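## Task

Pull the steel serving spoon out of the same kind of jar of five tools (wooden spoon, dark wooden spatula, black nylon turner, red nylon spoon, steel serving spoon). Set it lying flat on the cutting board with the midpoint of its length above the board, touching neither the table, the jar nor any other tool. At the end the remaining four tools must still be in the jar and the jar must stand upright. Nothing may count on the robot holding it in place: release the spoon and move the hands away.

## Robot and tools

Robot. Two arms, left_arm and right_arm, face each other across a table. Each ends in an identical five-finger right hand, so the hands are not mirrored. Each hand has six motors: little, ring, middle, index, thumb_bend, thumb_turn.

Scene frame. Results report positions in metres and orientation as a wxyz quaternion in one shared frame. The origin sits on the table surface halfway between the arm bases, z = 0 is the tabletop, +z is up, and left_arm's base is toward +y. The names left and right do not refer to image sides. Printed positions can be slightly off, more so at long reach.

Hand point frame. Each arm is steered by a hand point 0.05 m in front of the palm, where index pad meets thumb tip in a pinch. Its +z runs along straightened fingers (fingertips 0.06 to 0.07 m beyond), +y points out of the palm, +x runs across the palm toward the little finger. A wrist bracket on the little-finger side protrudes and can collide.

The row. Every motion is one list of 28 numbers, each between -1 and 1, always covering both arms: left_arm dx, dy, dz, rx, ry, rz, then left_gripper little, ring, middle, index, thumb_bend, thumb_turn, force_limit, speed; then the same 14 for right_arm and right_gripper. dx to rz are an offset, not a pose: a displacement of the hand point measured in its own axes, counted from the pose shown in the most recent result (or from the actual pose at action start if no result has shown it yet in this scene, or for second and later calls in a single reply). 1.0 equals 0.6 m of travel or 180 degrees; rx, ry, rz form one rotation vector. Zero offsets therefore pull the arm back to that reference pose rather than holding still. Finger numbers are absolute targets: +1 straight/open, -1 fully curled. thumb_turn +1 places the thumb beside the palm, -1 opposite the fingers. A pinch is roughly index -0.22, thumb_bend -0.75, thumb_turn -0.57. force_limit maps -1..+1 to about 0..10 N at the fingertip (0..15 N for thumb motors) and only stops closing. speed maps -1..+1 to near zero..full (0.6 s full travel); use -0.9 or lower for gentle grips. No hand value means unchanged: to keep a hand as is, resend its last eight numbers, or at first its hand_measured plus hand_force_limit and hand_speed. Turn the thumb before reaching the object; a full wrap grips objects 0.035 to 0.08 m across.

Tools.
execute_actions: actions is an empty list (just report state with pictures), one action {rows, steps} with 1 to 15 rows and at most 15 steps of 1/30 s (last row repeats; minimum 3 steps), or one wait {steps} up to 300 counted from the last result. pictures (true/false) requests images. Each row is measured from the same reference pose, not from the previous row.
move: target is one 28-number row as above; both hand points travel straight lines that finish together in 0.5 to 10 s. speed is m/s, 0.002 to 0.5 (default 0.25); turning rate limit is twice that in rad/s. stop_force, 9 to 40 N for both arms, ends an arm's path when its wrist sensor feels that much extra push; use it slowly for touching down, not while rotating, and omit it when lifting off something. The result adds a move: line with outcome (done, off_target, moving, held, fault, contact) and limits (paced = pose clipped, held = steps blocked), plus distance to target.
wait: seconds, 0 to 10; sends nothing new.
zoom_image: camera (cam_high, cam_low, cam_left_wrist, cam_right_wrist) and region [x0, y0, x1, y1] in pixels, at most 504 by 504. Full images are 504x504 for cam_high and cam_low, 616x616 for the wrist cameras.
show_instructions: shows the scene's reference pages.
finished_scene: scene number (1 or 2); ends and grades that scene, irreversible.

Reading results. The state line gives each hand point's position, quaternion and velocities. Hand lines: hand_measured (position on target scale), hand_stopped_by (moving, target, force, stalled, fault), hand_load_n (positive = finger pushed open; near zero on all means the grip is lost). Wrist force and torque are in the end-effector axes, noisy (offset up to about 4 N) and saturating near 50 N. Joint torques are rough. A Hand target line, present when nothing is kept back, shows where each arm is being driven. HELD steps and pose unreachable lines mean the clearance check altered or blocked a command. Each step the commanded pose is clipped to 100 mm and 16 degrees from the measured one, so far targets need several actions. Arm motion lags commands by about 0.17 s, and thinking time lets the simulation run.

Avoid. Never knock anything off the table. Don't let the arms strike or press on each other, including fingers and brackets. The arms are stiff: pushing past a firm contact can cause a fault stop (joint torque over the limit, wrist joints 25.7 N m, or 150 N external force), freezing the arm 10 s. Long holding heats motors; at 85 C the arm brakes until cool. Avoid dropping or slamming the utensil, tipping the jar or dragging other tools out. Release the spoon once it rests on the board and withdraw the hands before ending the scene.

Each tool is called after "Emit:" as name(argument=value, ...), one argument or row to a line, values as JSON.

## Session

Emit:
execute_actions(
  actions=[],
)

Scene clock: 0.00 s of 5600.00 s.
left_arm: end_effector_position=(+0.2911, +0.4773, +0.4819) hand_measured=(+1.000, +1.000, +1.000, +1.000, +1.000, +1.000) hand_load_n=(+0.0, +0.0, +0.0, +0.0, +0.0, +0.0) hand_stopped_by=(target, target, target, target, target, target) hand_force_limit=0.00 hand_speed=-0.80 end_effector_quat_wxyz=(-0.006, +0.398, +0.917, +0.002) end_effector_velocity=(+0.000, -0.000, -0.000) end_effector_angular_velocity=(-0.001, -0.000, -0.002) | right_arm: end_effector_position=(+0.1633, -0.2559, +0.4691) hand_measured=(+1.000, +1.000, +1.000, +1.000, +1.000, +1.000) hand_load_n=(+0.0, +0.0, +0.0, +0.0, +0.0, +0.0) hand_stopped_by=(target, target, target, target, target, target) hand_force_limit=0.00 hand_speed=-0.80 end_effector_quat_wxyz=(+0.004, -0.315, +0.949, +0.001) end_effector_velocity=(-0.000, -0.000, +0.000) end_effector_angular_velocity=(-0.001, -0.000, +0.003)
Joint positions: left_arm=[ 0.558 -1.754  1.359  1.977  1.575 -1.858] | right_arm=[-1.178 -1.721  1.364  1.921  1.57  -1.856]
Joint velocities: left_arm=[ 0.    -0.     0.    -0.001  0.     0.002] | right_arm=[ 0.001  0.    -0.     0.     0.001 -0.002]
Joint torques (N m, as the arm reports them, + toward a larger angle): no reading
Motor temperatures (°C, as the motors report them): left_arm=[31 30 30 39 35 42] | right_arm=[33 29 30 40 36 38]
Wrist force (N, on the end effector, along its own x y z axes, offset not removed): no reading
Wrist torque (N m, same axes, about the end effector's origin, offset not removed): no reading
Hand target (left_arm): +0.291, +0.477, +0.482; -0.006, +0.398, +0.917, +0.002
Hand target (right_arm): +0.163, -0.256, +0.469; +0.004, -0.315, +0.949, +0.001

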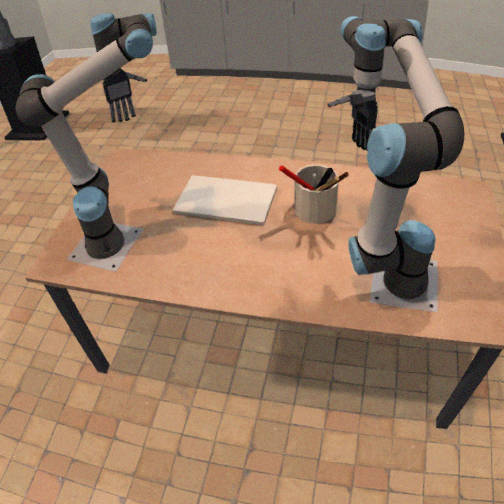

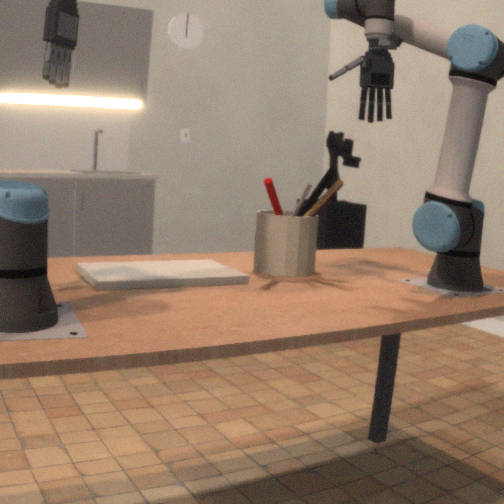

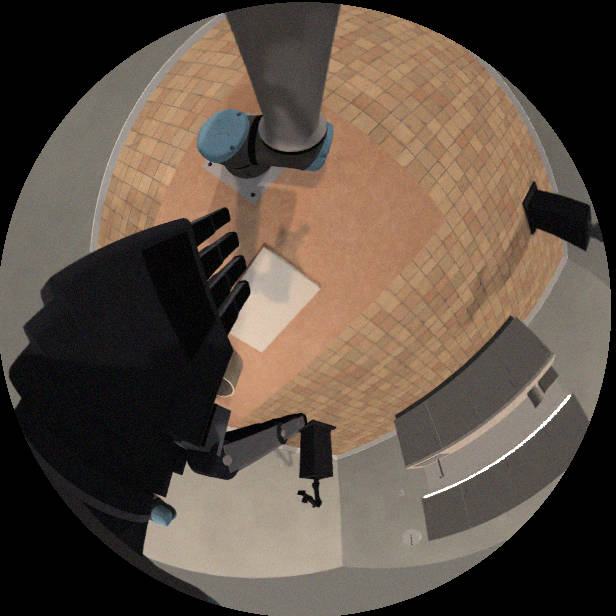

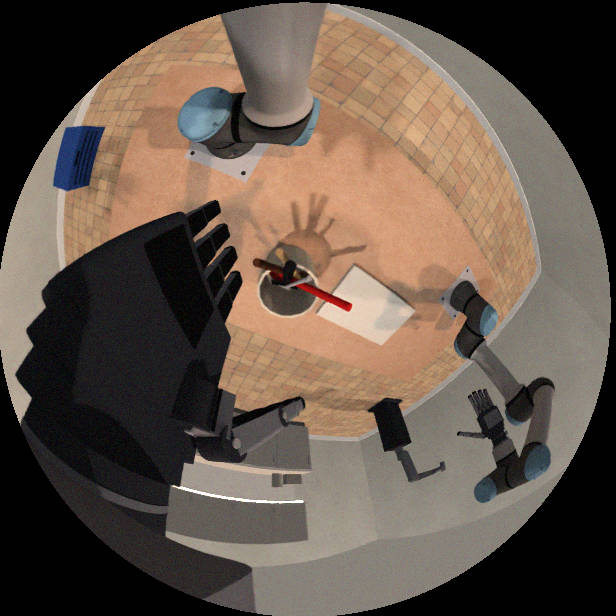

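Emit:
zoom_image(
  camera="cam_right_wrist",
  region=[220,220,380,340],
)

Emit:
zoom_image(
  camera="cam_low",
  region=[230,150,380,290],
)

Emit:
zoom_image(
  camera="cam_high",
  region=[260,140,380,240],
)

Region (220, 220, 380, 340) of cam_right_wrist's 616x616 image, scaled by 3.150, with more detail than that image has; it fills the top 378 rows of this view, and the rest is white.

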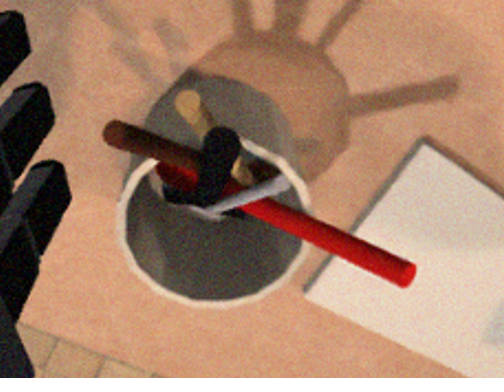

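Region (230, 150, 380, 290) of cam_low's 504x504 image, scaled by 3.360, with more detail than that image has; it fills the top 470 rows of this view, and the rest is white.

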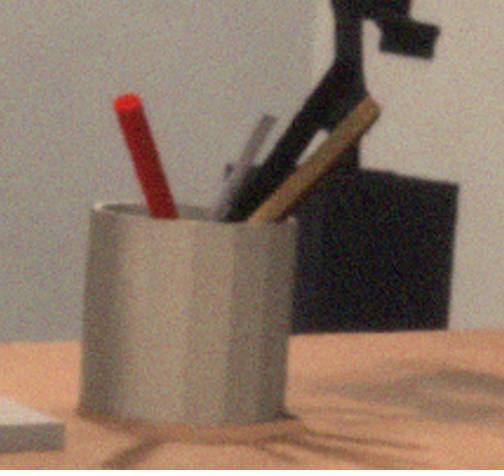

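Region (260, 140, 380, 240) of cam_high's 504x504 image, scaled by 4.200, with more detail than that image has.

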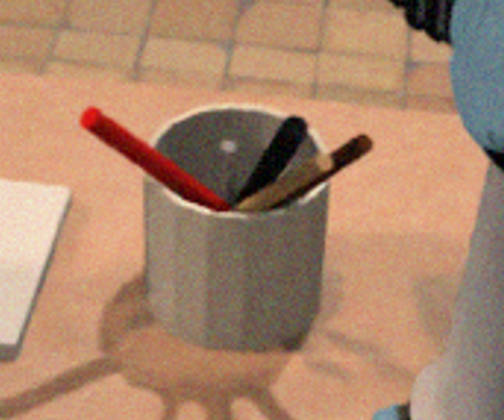

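Emit:
move(
  target=[0,0,0,0,0,0,1,1,1,1,1,1,0,-0.8,0.208,0.065,0.25,-0.54,0.161,0.453,-1,-1,-1,0.6,0.5,-0.4,0.6,0.3],
  speed=0.15,
)

Scene clock: 8.37 s of 5600.00 s.
left_arm: end_effector_position=(+0.2911, +0.4773, +0.4819) hand_measured=(+1.000, +1.000, +1.000, +1.000, +1.000, +1.000) hand_load_n=(+0.0, +0.0, +0.0, +0.0, +0.0, +0.0) hand_stopped_by=(target, target, target, target, target, target) hand_force_limit=0.00 hand_speed=-0.80 end_effector_quat_wxyz=(-0.006, +0.398, +0.917, +0.002) end_effector_velocity=(-0.000, -0.000, -0.000) end_effector_angular_velocity=(+0.000, -0.000, -0.000) | right_arm: end_effector_position=(+0.1108, -0.2728, +0.4049) hand_measured=(-1.000, -1.000, -1.000, +0.600, +0.500, -0.400) hand_load_n=(+0.0, +0.0, +0.0, +0.0, +0.0, +0.0) hand_stopped_by=(target, target, target, target, target, target) hand_force_limit=0.60 hand_speed=0.30 end_effector_quat_wxyz=(-0.210, -0.007, +0.933, +0.293) end_effector_velocity=(-0.000, +0.000, +0.000) end_effector_angular_velocity=(+0.000, -0.000, +0.000)
Joint positions: left_arm=[ 0.558 -1.754  1.359  1.977  1.575 -1.858] | right_arm=[-2.175 -2.15   2.187  2.248  1.371 -2.303]
Joint velocities: left_arm=[-0.002 -0.     0.     0.    -0.    -0.002] | right_arm=[ 0.001  0.     0.    -0.    -0.001  0.   ]
Joint torques (N m, as the arm reports them, + toward a larger angle): left_arm=[  0.06  -9.81 -19.31   2.09  -0.03   0.12] | right_arm=[ 13.72  15.03 -28.78   0.6   -2.04   2.48]
Motor temperatures (°C, as the motors report them): left_arm=[31 30 30 39 35 42] | right_arm=[33 29 30 40 36 38]
Wrist force (N, on the end effector, along its own x y z axes, offset not removed): left_arm=[-0.6 -0.5 0.4] | right_arm=[2.1 3.7 3.7]
Wrist torque (N m, same axes, about the end effector's origin, offset not removed): left_arm=[-0.07 -0.21 0.06] | right_arm=[0.46 -0.52 0.14]
Hand target (left_arm): +0.291, +0.477, +0.482; -0.006, +0.398, +0.917, +0.002
Hand target (right_arm): +0.111, -0.273, +0.405; -0.210, -0.007, +0.933, +0.293
Off the commanded pose (left_arm): 0.000 m, 0 deg.
Off the commanded pose (right_arm): 0.114 m, 75 deg; position and orientation clipped at the last step of the last action.
Kept back: nothing.
move: held (right_arm); limits=paced,held; held on 132 of 235 steps (right_arm), including the last (right_arm)
pose unreachable (right arm): on one or more control steps of this call this arm could not follow its commanded pose, so it was not sent that pose on those steps. On the call's last step it was still not sent that pose. It may still have moved: this result reports where it is.
cause: the commanded pose would bring two parts of the arm too close to each other (joints 3 (elbow) to 6 (wrist 3) lie between them).

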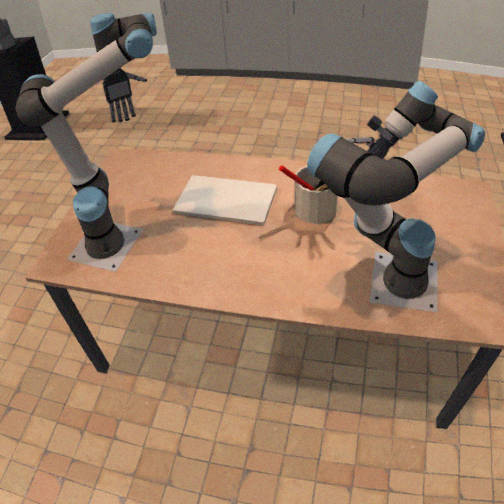

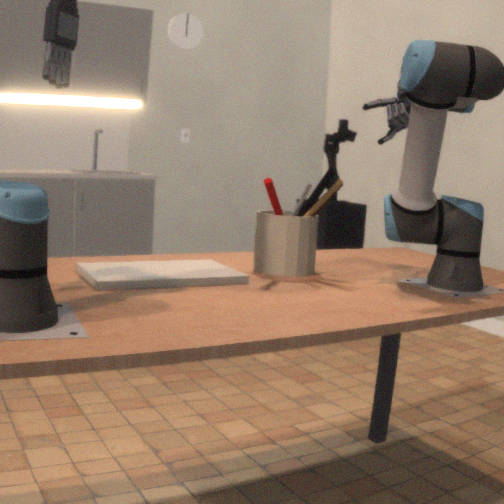

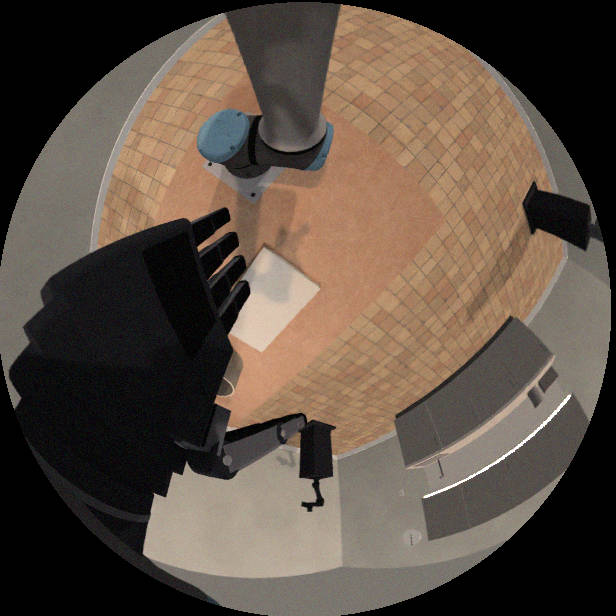

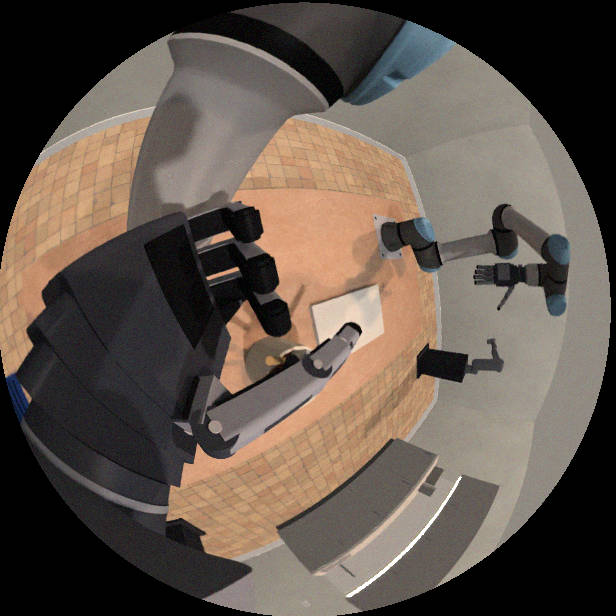

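Emit:
move(
  target=[-0.3,-0.6,0.1,0.142,-0.479,-0.029,1,1,1,0.6,1,0.6,0.6,0.3,0,0,-0.25,0,0,0,-1,-1,-1,0.6,0.5,-0.4,0.6,0.3],
  speed=0.2,
)

Scene clock: 13.93 s of 5600.00 s.
left_arm: end_effector_position=(+0.1508, +0.1006, +0.4203) hand_measured=(+1.000, +1.000, +1.000, +0.600, +1.000, +0.600) hand_load_n=(+0.0, +0.0, +0.0, +0.0, +0.0, +0.0) hand_stopped_by=(target, target, target, target, target, target) hand_force_limit=0.60 hand_speed=0.30 end_effector_quat_wxyz=(+0.536, +0.243, +0.671, -0.452) end_effector_velocity=(+0.000, -0.001, -0.001) end_effector_angular_velocity=(-0.015, -0.010, -0.006) | right_arm: end_effector_position=(+0.1701, -0.3546, +0.5159) hand_measured=(-1.000, -1.000, -1.000, +0.600, +0.500, -0.400) hand_load_n=(+0.0, +0.0, +0.0, +0.0, +0.0, +0.0) hand_stopped_by=(target, target, target, target, target, target) hand_force_limit=0.60 hand_speed=0.30 end_effector_quat_wxyz=(-0.210, -0.007, +0.933, +0.293) end_effector_velocity=(-0.000, -0.000, +0.000) end_effector_angular_velocity=(-0.000, -0.001, +0.000)
Joint positions: left_arm=[-0.602 -1.887  2.016 -0.079  0.352 -1.97 ] | right_arm=[-2.352 -1.944  1.803  2.445  1.488 -2.436]
Joint velocities: left_arm=[ 0.002 -0.014  0.022 -0.06   0.007  0.05 ] | right_arm=[-0.001 -0.    -0.     0.     0.    -0.001]
Joint torques (N m, as the arm reports them, + toward a larger angle): left_arm=[  6.27 -19.8  -16.16  -2.69   2.35   2.52] | right_arm=[-13.18   8.1  -28.51   5.92   1.74  -2.3 ]
Motor temperatures (°C, as the motors report them): left_arm=[31 30 30 39 35 42] | right_arm=[33 29 30 40 36 38]
Wrist force (N, on the end effector, along its own x y z axes, offset not removed): left_arm=[-0.5 -2.1 0.5] | right_arm=[0.7 3.0 2.3]
Wrist torque (N m, same axes, about the end effector's origin, offset not removed): left_arm=[-0.32 -0.17 -0.02] | right_arm=[0.49 -0.45 -0.02]
Hand target (left_arm): +0.151, +0.101, +0.420; +0.537, +0.243, +0.670, -0.452
Hand target (right_arm): +0.170, -0.355, +0.516; -0.210, -0.007, +0.933, +0.293
Off the commanded pose (left_arm): 0.000 m, 0 deg.
Off the commanded pose (right_arm): 0.000 m, 0 deg.
Kept back: nothing.
move: done

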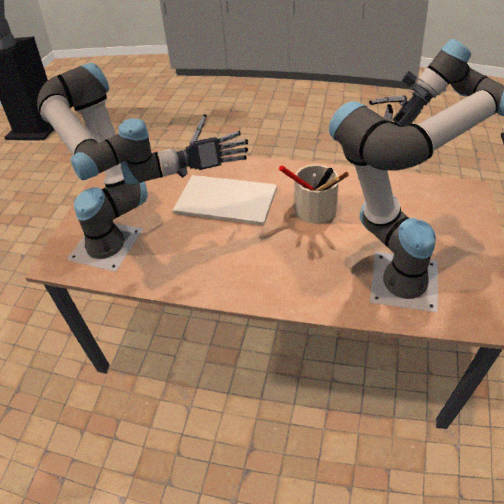

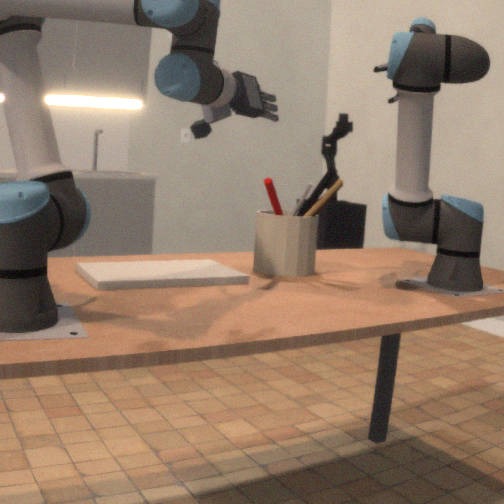

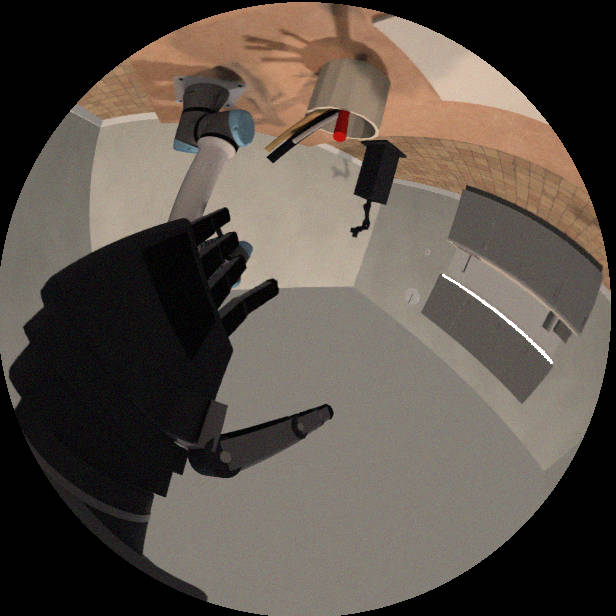

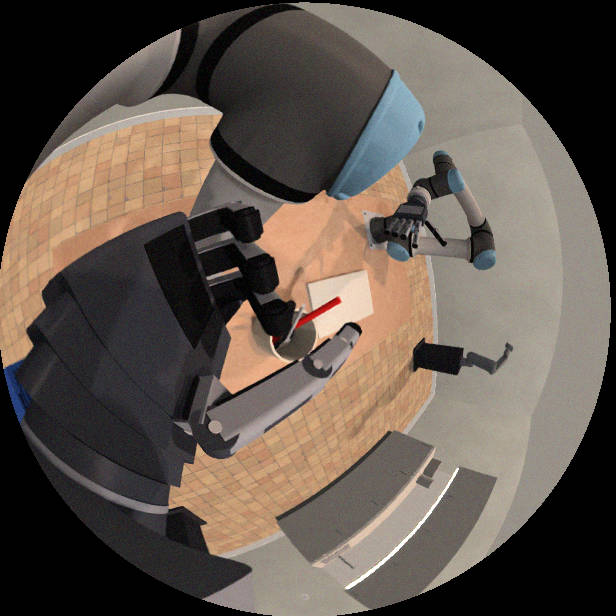

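Emit:
move(
  target=[0.325,-0.31,0.33,0,0,0,1,1,1,0.6,1,0.6,0.6,0.3,-0.2,-0.11,-0.19,0,0,0,-1,-1,-1,0.6,0.5,-0.4,0.6,0.3],
  speed=0.15,
)

Emit:
zoom_image(
  camera="cam_left_wrist",
  region=[150,50,500,350],
)

Scene clock: 17.03 s of 5600.00 s.
left_arm: end_effector_position=(+0.0391, -0.1896, +0.2983) hand_measured=(+1.000, +1.000, +1.000, +0.600, +1.000, +0.600) hand_load_n=(+0.0, +0.0, +0.0, +0.0, +0.0, +0.0) hand_stopped_by=(target, target, target, target, target, target) hand_force_limit=0.60 hand_speed=0.30 end_effector_quat_wxyz=(+0.536, +0.243, +0.670, -0.452) end_effector_velocity=(-0.002, -0.003, -0.000) end_effector_angular_velocity=(+0.001, -0.000, -0.001) | right_arm: end_effector_position=(+0.3173, -0.4547, +0.5175) hand_measured=(-1.000, -1.000, -1.000, +0.600, +0.500, -0.400) hand_load_n=(+0.0, +0.0, +0.0, +0.0, +0.0, +0.0) hand_stopped_by=(target, target, target, target, target, target) hand_force_limit=0.60 hand_speed=0.30 end_effector_quat_wxyz=(-0.210, -0.007, +0.933, +0.293) end_effector_velocity=(+0.001, -0.001, +0.000) end_effector_angular_velocity=(-0.000, -0.000, -0.001)
Joint positions: left_arm=[-0.424 -1.043  1.397 -0.321  0.53  -1.951] | right_arm=[-2.238 -1.49   1.415  2.369  1.412 -2.351]
Joint velocities: left_arm=[ 0.     0.008 -0.012  0.005  0.001 -0.001] | right_arm=[ 0.     0.003 -0.004  0.001 -0.001  0.001]
Joint torques (N m, as the arm reports them, + toward a larger angle): left_arm=[  7.09 -32.63 -28.2    1.78   2.41  -2.09] | right_arm=[ 13.57 -10.59 -29.63   6.01  -1.98   2.55]
Motor temperatures (°C, as the motors report them): left_arm=[31 30 30 39 35 42] | right_arm=[33 29 30 40 36 38]
Wrist force (N, on the end effector, along its own x y z axes, offset not removed): left_arm=[-0.2 -1.2 1.1] | right_arm=[0.8 3.0 4.1]
Wrist torque (N m, same axes, about the end effector's origin, offset not removed): left_arm=[-0.18 -0.23 0.02] | right_arm=[0.36 -0.44 0.06]
Hand target (left_arm): +0.039, -0.190, +0.298; +0.536, +0.243, +0.670, -0.452
Hand target (right_arm): +0.317, -0.455, +0.518; -0.210, -0.007, +0.933, +0.293
Off the commanded pose (left_arm): 0.001 m, 0 deg.
Off the commanded pose (right_arm): 0.000 m, 0 deg.
Kept back: nothing.
move: done

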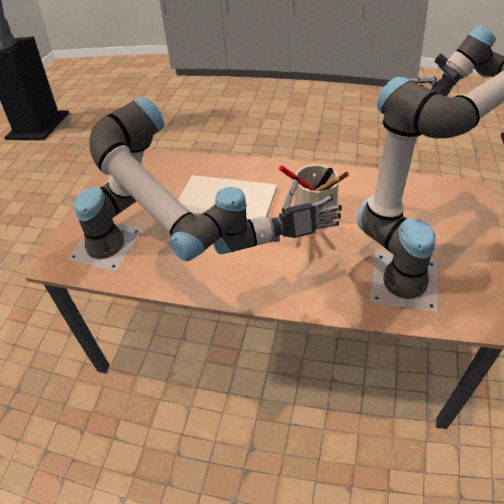

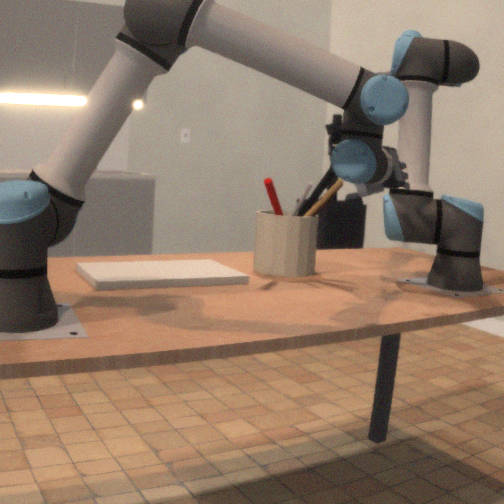

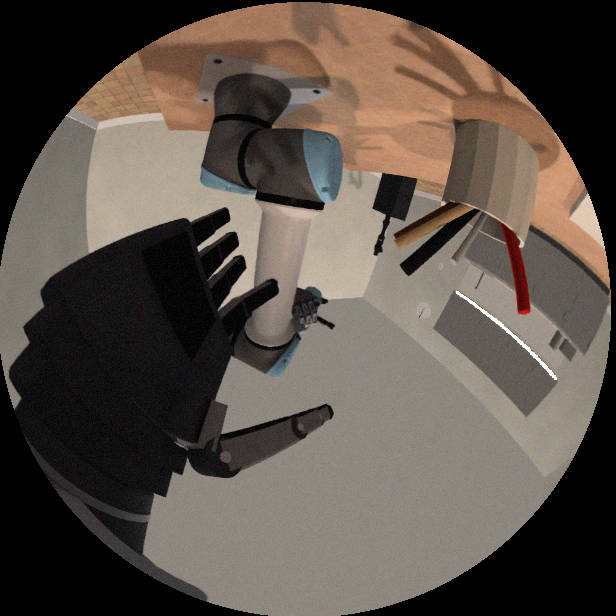

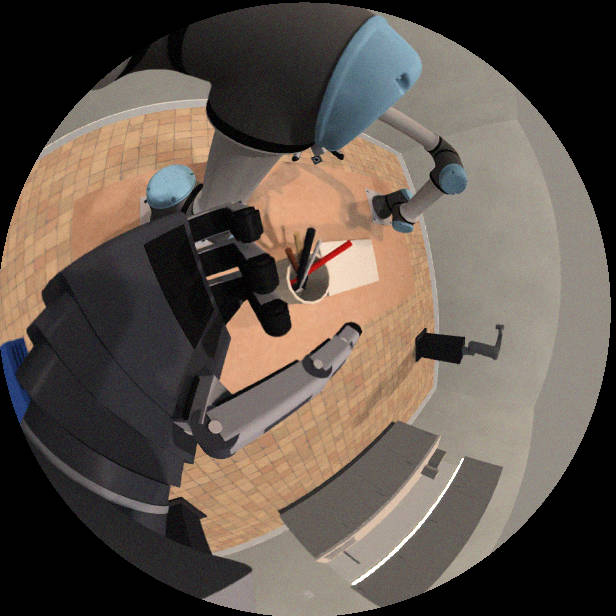

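Region (150, 50, 500, 350) of cam_left_wrist's 616x616 image, scaled by 1.440, with more detail than that image has; it fills the top 432 rows of this view, and the rest is white.

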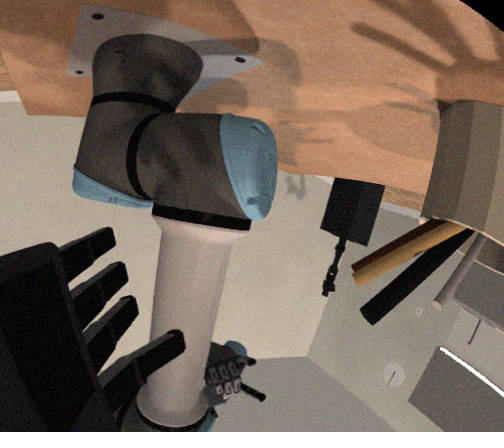

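Emit:
move(
  target=[0,0.13,0,0,0,0,1,1,1,0.6,1,0.6,0.6,0.3,0,0,0,0,0,0,-1,-1,-1,0.6,0.5,-0.4,0.6,0.3],
  speed=0.06,
)

Scene clock: 19.03 s of 5600.00 s.
left_arm: end_effector_position=(+0.1020, -0.1529, +0.2716) hand_measured=(+1.000, +1.000, +1.000, +0.600, +1.000, +0.600) hand_load_n=(+0.0, +0.0, +0.0, +0.0, +0.0, +0.0) hand_stopped_by=(target, target, target, target, target, target) hand_force_limit=0.60 hand_speed=0.30 end_effector_quat_wxyz=(+0.536, +0.243, +0.670, -0.452) end_effector_velocity=(+0.002, +0.001, -0.001) end_effector_angular_velocity=(+0.000, -0.002, -0.000) | right_arm: end_effector_position=(+0.3173, -0.4547, +0.5175) hand_measured=(-1.000, -1.000, -1.000, +0.600, +0.500, -0.400) hand_load_n=(+0.0, +0.0, +0.0, +0.0, +0.0, +0.0) hand_stopped_by=(target, target, target, target, target, target) hand_force_limit=0.60 hand_speed=0.30 end_effector_quat_wxyz=(-0.210, -0.007, +0.933, +0.293) end_effector_velocity=(+0.000, +0.000, +0.000) end_effector_angular_velocity=(-0.000, -0.001, -0.000)
Joint positions: left_arm=[-0.354 -1.132  1.608 -0.447  0.599 -1.947] | right_arm=[-2.238 -1.49   1.415  2.37   1.412 -2.351]
Joint velocities: left_arm=[ 0.003 -0.003  0.008 -0.007  0.003  0.004] | right_arm=[ 0. -0. -0. -0. -0.  0.]
Joint torques (N m, as the arm reports them, + toward a larger angle): left_arm=[  6.62 -50.75 -13.61  -3.05   2.69   2.56] | right_arm=[ -3.07 -29.95  -8.94   0.57  -0.76  -0.75]
Motor temperatures (°C, as the motors report them): left_arm=[31 30 30 39 35 42] | right_arm=[33 29 30 40 36 38]
Wrist force (N, on the end effector, along its own x y z axes, offset not removed): left_arm=[0.1 -0.9 0.2] | right_arm=[2.0 0.6 2.6]
Wrist torque (N m, same axes, about the end effector's origin, offset not removed): left_arm=[-0.07 -0.30 0.08] | right_arm=[0.11 -0.47 0.16]
Hand target (left_arm): +0.102, -0.153, +0.271; +0.536, +0.243, +0.670, -0.452
Hand target (right_arm): +0.317, -0.455, +0.518; -0.210, -0.007, +0.933, +0.293
Off the commanded pose (left_arm): 0.000 m, 0 deg.
Off the commanded pose (right_arm): 0.000 m, 0 deg.
Kept back: nothing.
move: done

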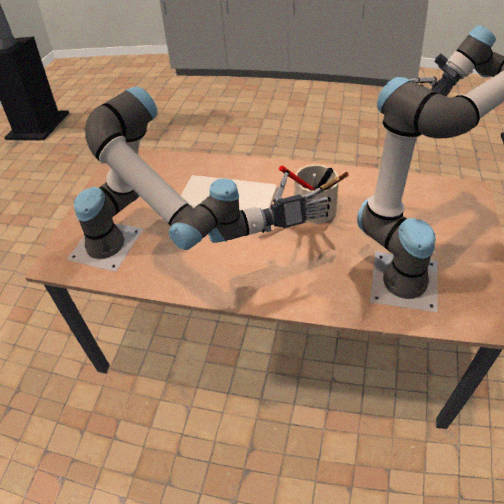

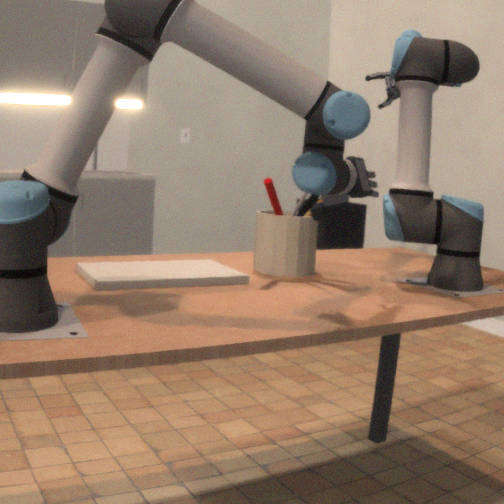

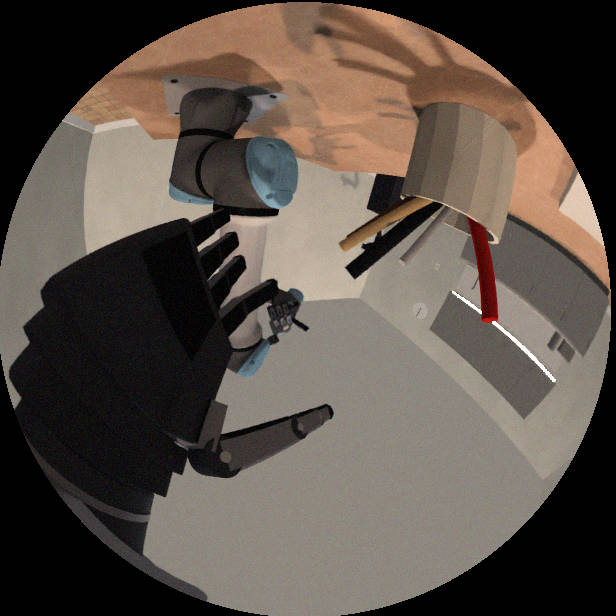

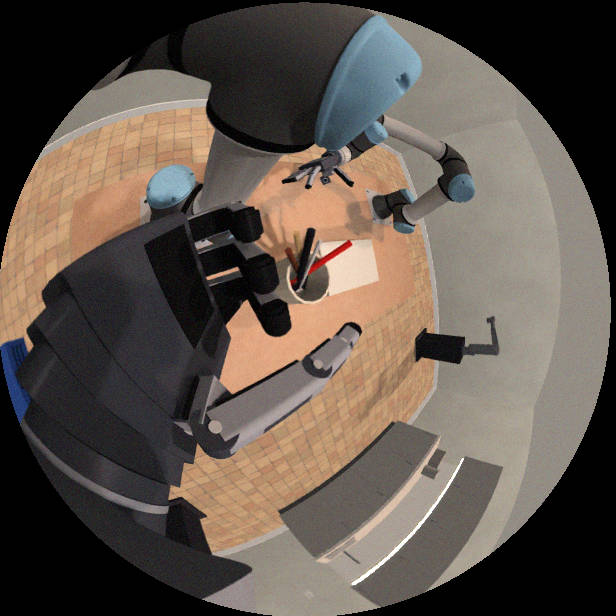

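Emit:
move(
  target=[-0.02,0.13,0.06,0,0,0,1,1,1,1,1,0.6,0.6,0.3,0,0,0,0,0,0,-1,-1,-1,0.6,0.5,-0.4,0.6,0.3],
  speed=0.05,
)

Scene clock: 21.43 s of 5600.00 s.
left_arm: end_effector_position=(+0.1865, -0.1452, +0.2555) hand_measured=(+1.000, +1.000, +1.000, +1.000, +1.000, +0.600) hand_load_n=(+0.0, +0.0, +0.0, +0.0, +0.0, +0.0) hand_stopped_by=(target, target, target, target, target, target) hand_force_limit=0.60 hand_speed=0.30 end_effector_quat_wxyz=(+0.537, +0.243, +0.670, -0.452) end_effector_velocity=(+0.003, -0.000, -0.001) end_effector_angular_velocity=(-0.001, +0.002, +0.001) | right_arm: end_effector_position=(+0.3173, -0.4547, +0.5175) hand_measured=(-1.000, -1.000, -1.000, +0.600, +0.500, -0.400) hand_load_n=(+0.0, +0.0, +0.0, +0.0, +0.0, +0.0) hand_stopped_by=(target, target, target, target, target, target) hand_force_limit=0.60 hand_speed=0.30 end_effector_quat_wxyz=(-0.210, -0.007, +0.933, +0.293) end_effector_velocity=(+0.000, +0.000, +0.000) end_effector_angular_velocity=(+0.001, -0.000, +0.000)
Joint positions: left_arm=[-0.207 -1.152  1.687 -0.511  0.746 -1.941] | right_arm=[-2.238 -1.49   1.415  2.369  1.412 -2.351]
Joint velocities: left_arm=[ 0.006  0.001  0.001 -0.002  0.006 -0.002] | right_arm=[ 0.001 -0.     0.     0.    -0.001 -0.   ]
Joint torques (N m, as the arm reports them, + toward a larger angle): left_arm=[  7.06 -48.93 -13.44  -3.4    2.23   2.34] | right_arm=[ -6.7  -29.37  -8.22   5.87  -0.66  -1.72]
Motor temperatures (°C, as the motors report them): left_arm=[31 30 30 39 35 42] | right_arm=[33 29 30 40 36 38]
Wrist force (N, on the end effector, along its own x y z axes, offset not removed): left_arm=[-0.2 -1.0 2.7] | right_arm=[0.5 2.2 2.5]
Wrist torque (N m, same axes, about the end effector's origin, offset not removed): left_arm=[-0.30 -0.30 0.11] | right_arm=[0.32 -0.25 0.12]
Hand target (left_arm): +0.187, -0.145, +0.255; +0.537, +0.243, +0.670, -0.452
Hand target (right_arm): +0.317, -0.455, +0.518; -0.210, -0.007, +0.933, +0.293
Off the commanded pose (left_arm): 0.000 m, 0 deg.
Off the commanded pose (right_arm): 0.000 m, 0 deg.
Kept back: nothing.
move: done

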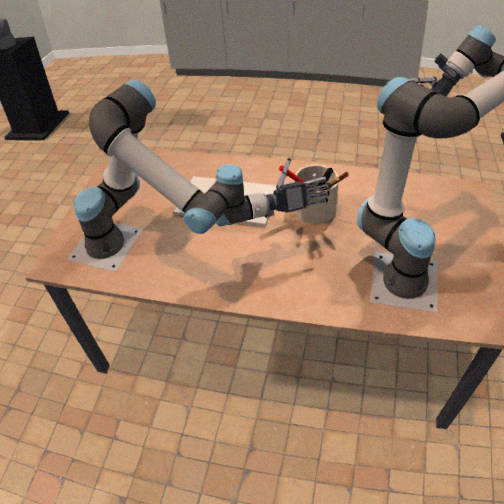

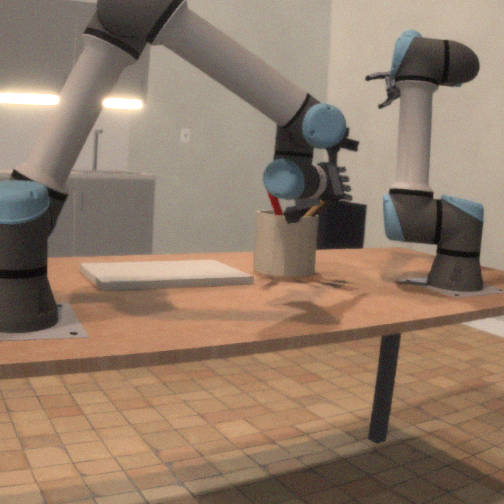

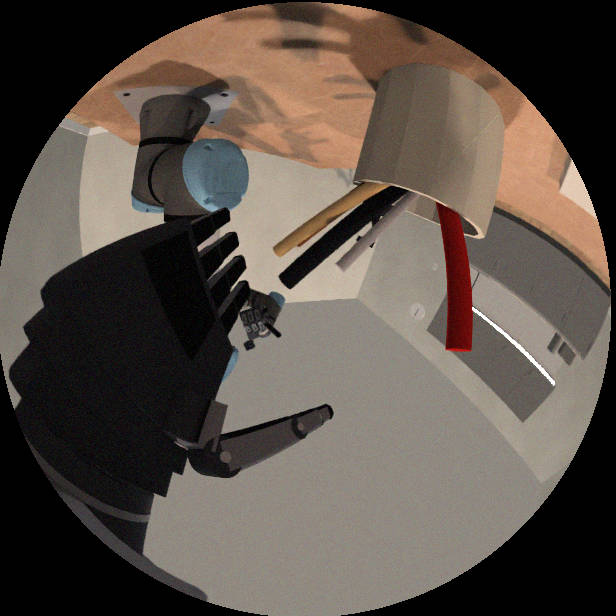

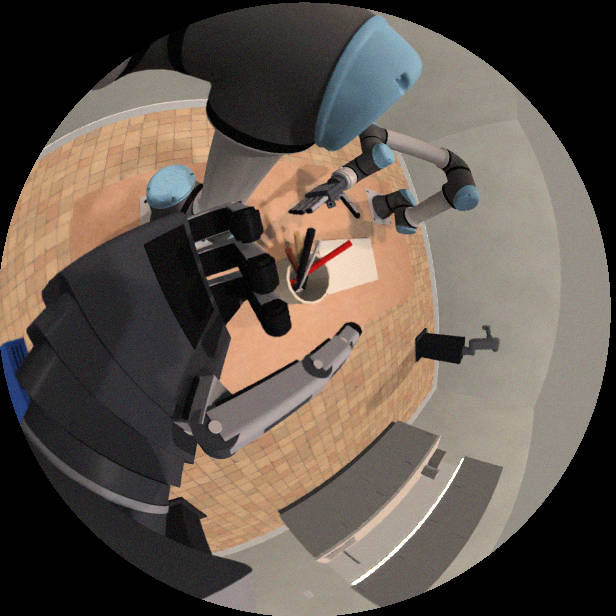

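Emit:
move(
  target=[0.05,0.06,0.03,0,0,0,1,1,1,0.5,1,0.6,0.6,0.3,0,0,0,0,0,0,-1,-1,-1,0.6,0.5,-0.4,0.6,0.3],
  speed=0.02,
  stop_force=9,
)

Scene clock: 24.50 s of 5600.00 s.
left_arm: end_effector_position=(+0.2152, -0.1485, +0.2149) hand_measured=(+1.000, +1.000, +1.000, +0.500, +1.000, +0.600) hand_load_n=(+0.0, +0.0, +0.0, +0.0, +0.0, +0.0) hand_stopped_by=(target, target, target, target, target, target) hand_force_limit=0.60 hand_speed=0.30 end_effector_quat_wxyz=(+0.537, +0.243, +0.670, -0.452) end_effector_velocity=(+0.002, -0.000, -0.001) end_effector_angular_velocity=(-0.002, +0.000, -0.000) | right_arm: end_effector_position=(+0.3173, -0.4547, +0.5175) hand_measured=(-1.000, -1.000, -1.000, +0.600, +0.500, -0.400) hand_load_n=(+0.0, +0.0, +0.0, +0.0, +0.0, +0.0) hand_stopped_by=(target, target, target, target, target, target) hand_force_limit=0.60 hand_speed=0.30 end_effector_quat_wxyz=(-0.210, -0.007, +0.933, +0.293) end_effector_velocity=(-0.000, +0.000, +0.000) end_effector_angular_velocity=(+0.001, -0.001, +0.001)
Joint positions: left_arm=[-0.151 -1.094  1.72  -0.603  0.802 -1.939] | right_arm=[-2.238 -1.49   1.415  2.37   1.412 -2.351]
Joint velocities: left_arm=[ 0.003  0.001  0.002 -0.005  0.003  0.001] | right_arm=[ 0.    -0.     0.     0.    -0.    -0.001]
Joint torques (N m, as the arm reports them, + toward a larger angle): left_arm=[  6.95 -28.82 -12.81  -3.48   2.39   2.33] | right_arm=[ -6.2  -29.4   -9.19   4.01  -0.69  -1.79]
Motor temperatures (°C, as the motors report them): left_arm=[31 30 30 39 35 42] | right_arm=[33 29 30 40 36 38]
Wrist force (N, on the end effector, along its own x y z axes, offset not removed): left_arm=[-0.4 -2.2 0.4] | right_arm=[0.0 1.4 1.4]
Wrist torque (N m, same axes, about the end effector's origin, offset not removed): left_arm=[-0.24 -0.20 -0.02] | right_arm=[0.28 -0.16 0.04]
Hand target (left_arm): +0.215, -0.149, +0.215; +0.537, +0.243, +0.670, -0.452
Hand target (right_arm): +0.317, -0.455, +0.518; -0.210, -0.007, +0.933, +0.293
Off the commanded pose (left_arm): 0.000 m, 0 deg.
Off the commanded pose (right_arm): 0.000 m, 0 deg.
Kept back: nothing.
move: done

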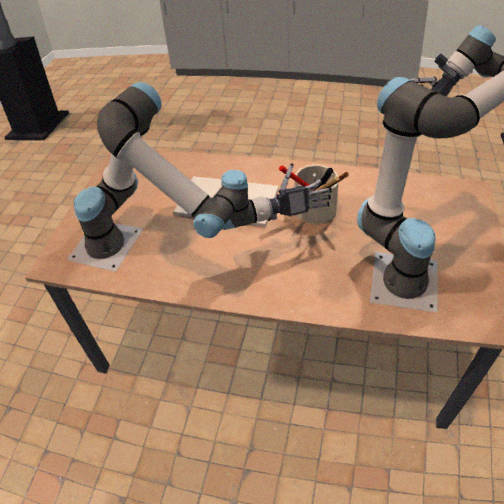

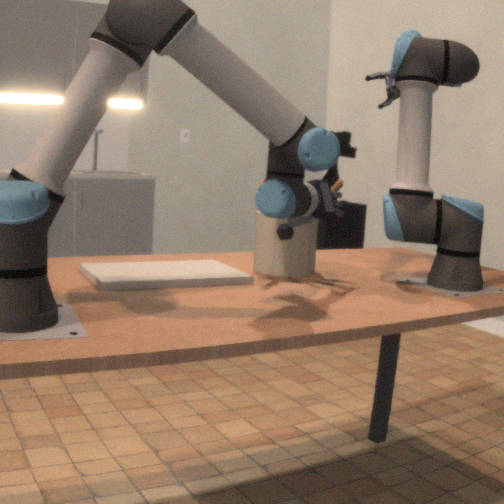

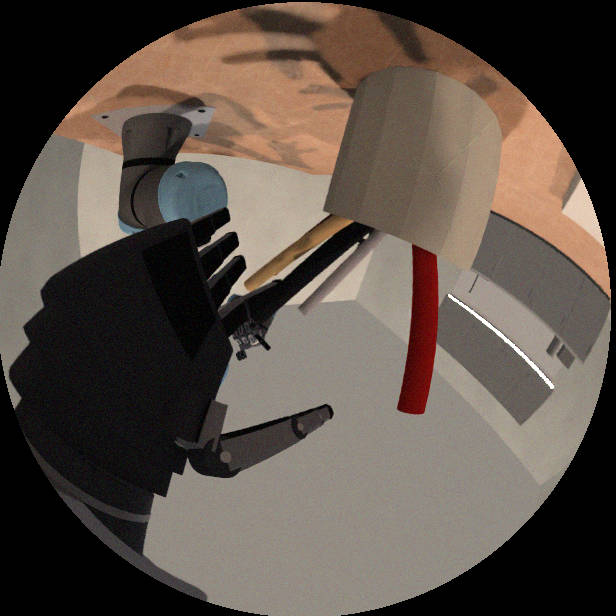

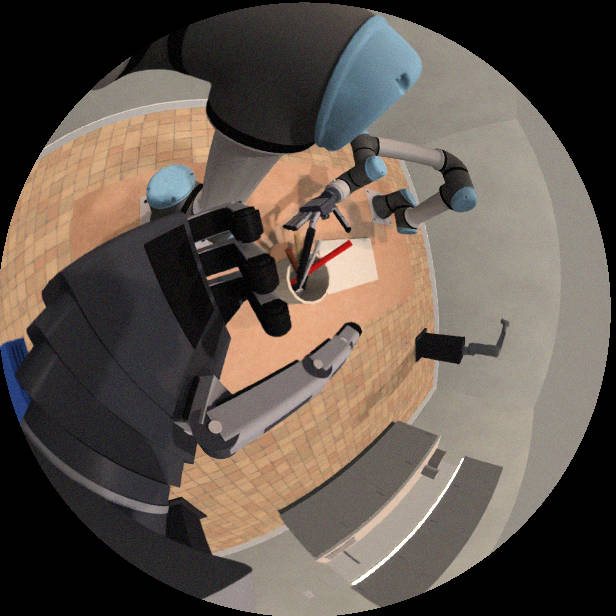

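Emit:
move(
  target=[0.038,0.045,0,0,0,0,1,1,1,0.5,1,0.6,0.6,0.3,0,0,0,0,0,0,-1,-1,-1,0.6,0.5,-0.4,0.6,0.3],
  speed=0.015,
  stop_force=9,
)

Emit:
zoom_image(
  camera="cam_left_wrist",
  region=[180,180,460,440],
)

Scene clock: 27.37 s of 5600.00 s.
left_arm: end_effector_position=(+0.2300, -0.1395, +0.1845) hand_measured=(+1.000, +1.000, +1.000, +0.500, +1.000, +0.600) hand_load_n=(+0.0, +0.0, +0.0, +0.0, +0.0, +0.0) hand_stopped_by=(target, target, target, target, target, target) hand_force_limit=0.60 hand_speed=0.30 end_effector_quat_wxyz=(+0.537, +0.243, +0.670, -0.452) end_effector_velocity=(+0.002, +0.001, -0.002) end_effector_angular_velocity=(+0.001, -0.001, +0.001) | right_arm: end_effector_position=(+0.3173, -0.4547, +0.5175) hand_measured=(-1.000, -1.000, -1.000, +0.600, +0.500, -0.400) hand_load_n=(+0.0, +0.0, +0.0, +0.0, +0.0, +0.0) hand_stopped_by=(target, target, target, target, target, target) hand_force_limit=0.60 hand_speed=0.30 end_effector_quat_wxyz=(-0.210, -0.007, +0.933, +0.293) end_effector_velocity=(-0.000, +0.000, +0.000) end_effector_angular_velocity=(-0.000, -0.000, +0.001)
Joint positions: left_arm=[-0.127 -1.066  1.772 -0.684  0.826 -1.938] | right_arm=[-2.238 -1.49   1.415  2.37   1.412 -2.351]
Joint velocities: left_arm=[ 0.003  0.002  0.004 -0.006  0.002  0.001] | right_arm=[ 0.001 -0.     0.     0.     0.    -0.   ]
Joint torques (N m, as the arm reports them, + toward a larger angle): left_arm=[  6.94 -31.16 -11.5   -3.59   2.35   2.46] | right_arm=[ -5.94 -29.39  -8.99   3.4   -0.5   -1.84]
Motor temperatures (°C, as the motors report them): left_arm=[31 30 30 39 35 42] | right_arm=[33 29 30 40 36 38]
Wrist force (N, on the end effector, along its own x y z axes, offset not removed): left_arm=[-1.1 -0.7 0.9] | right_arm=[-0.1 2.0 1.7]
Wrist torque (N m, same axes, about the end effector's origin, offset not removed): left_arm=[-0.21 -0.07 0.03] | right_arm=[0.37 -0.13 -0.04]
Hand target (left_arm): +0.230, -0.139, +0.184; +0.537, +0.243, +0.670, -0.452
Hand target (right_arm): +0.317, -0.455, +0.518; -0.210, -0.007, +0.933, +0.293
Off the commanded pose (left_arm): 0.000 m, 0 deg.
Off the commanded pose (right_arm): 0.000 m, 0 deg.
Kept back: nothing.
move: done

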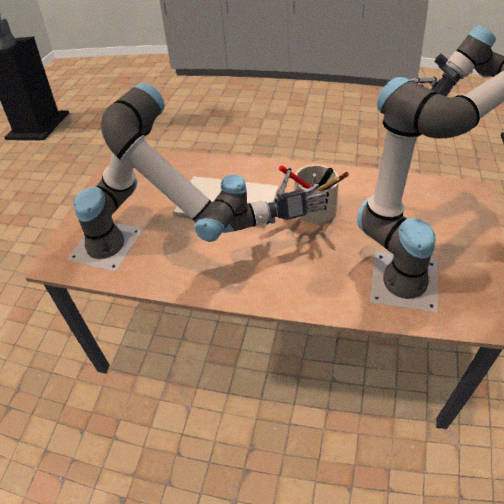

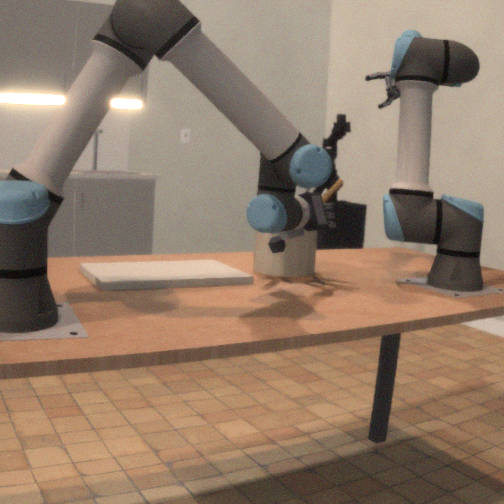

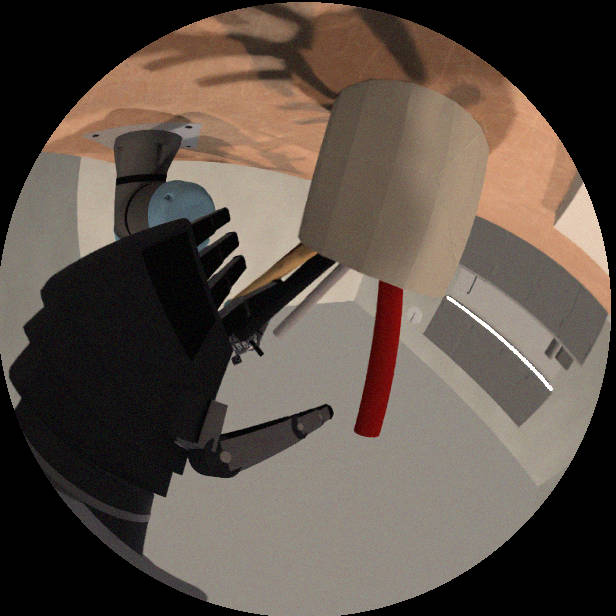

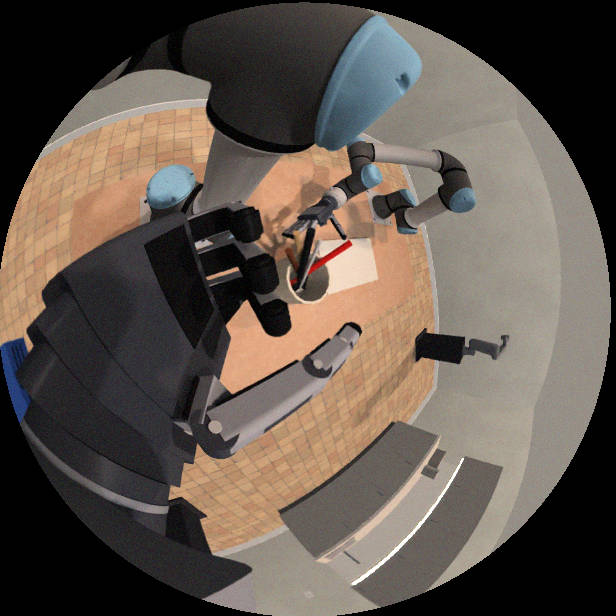

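Region (180, 180, 460, 440) of cam_left_wrist's 616x616 image, scaled by 1.800, with more detail than that image has; it fills the top 468 rows of this view, and the rest is white.

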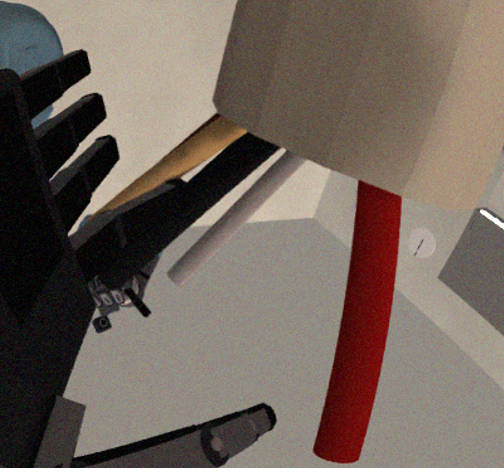

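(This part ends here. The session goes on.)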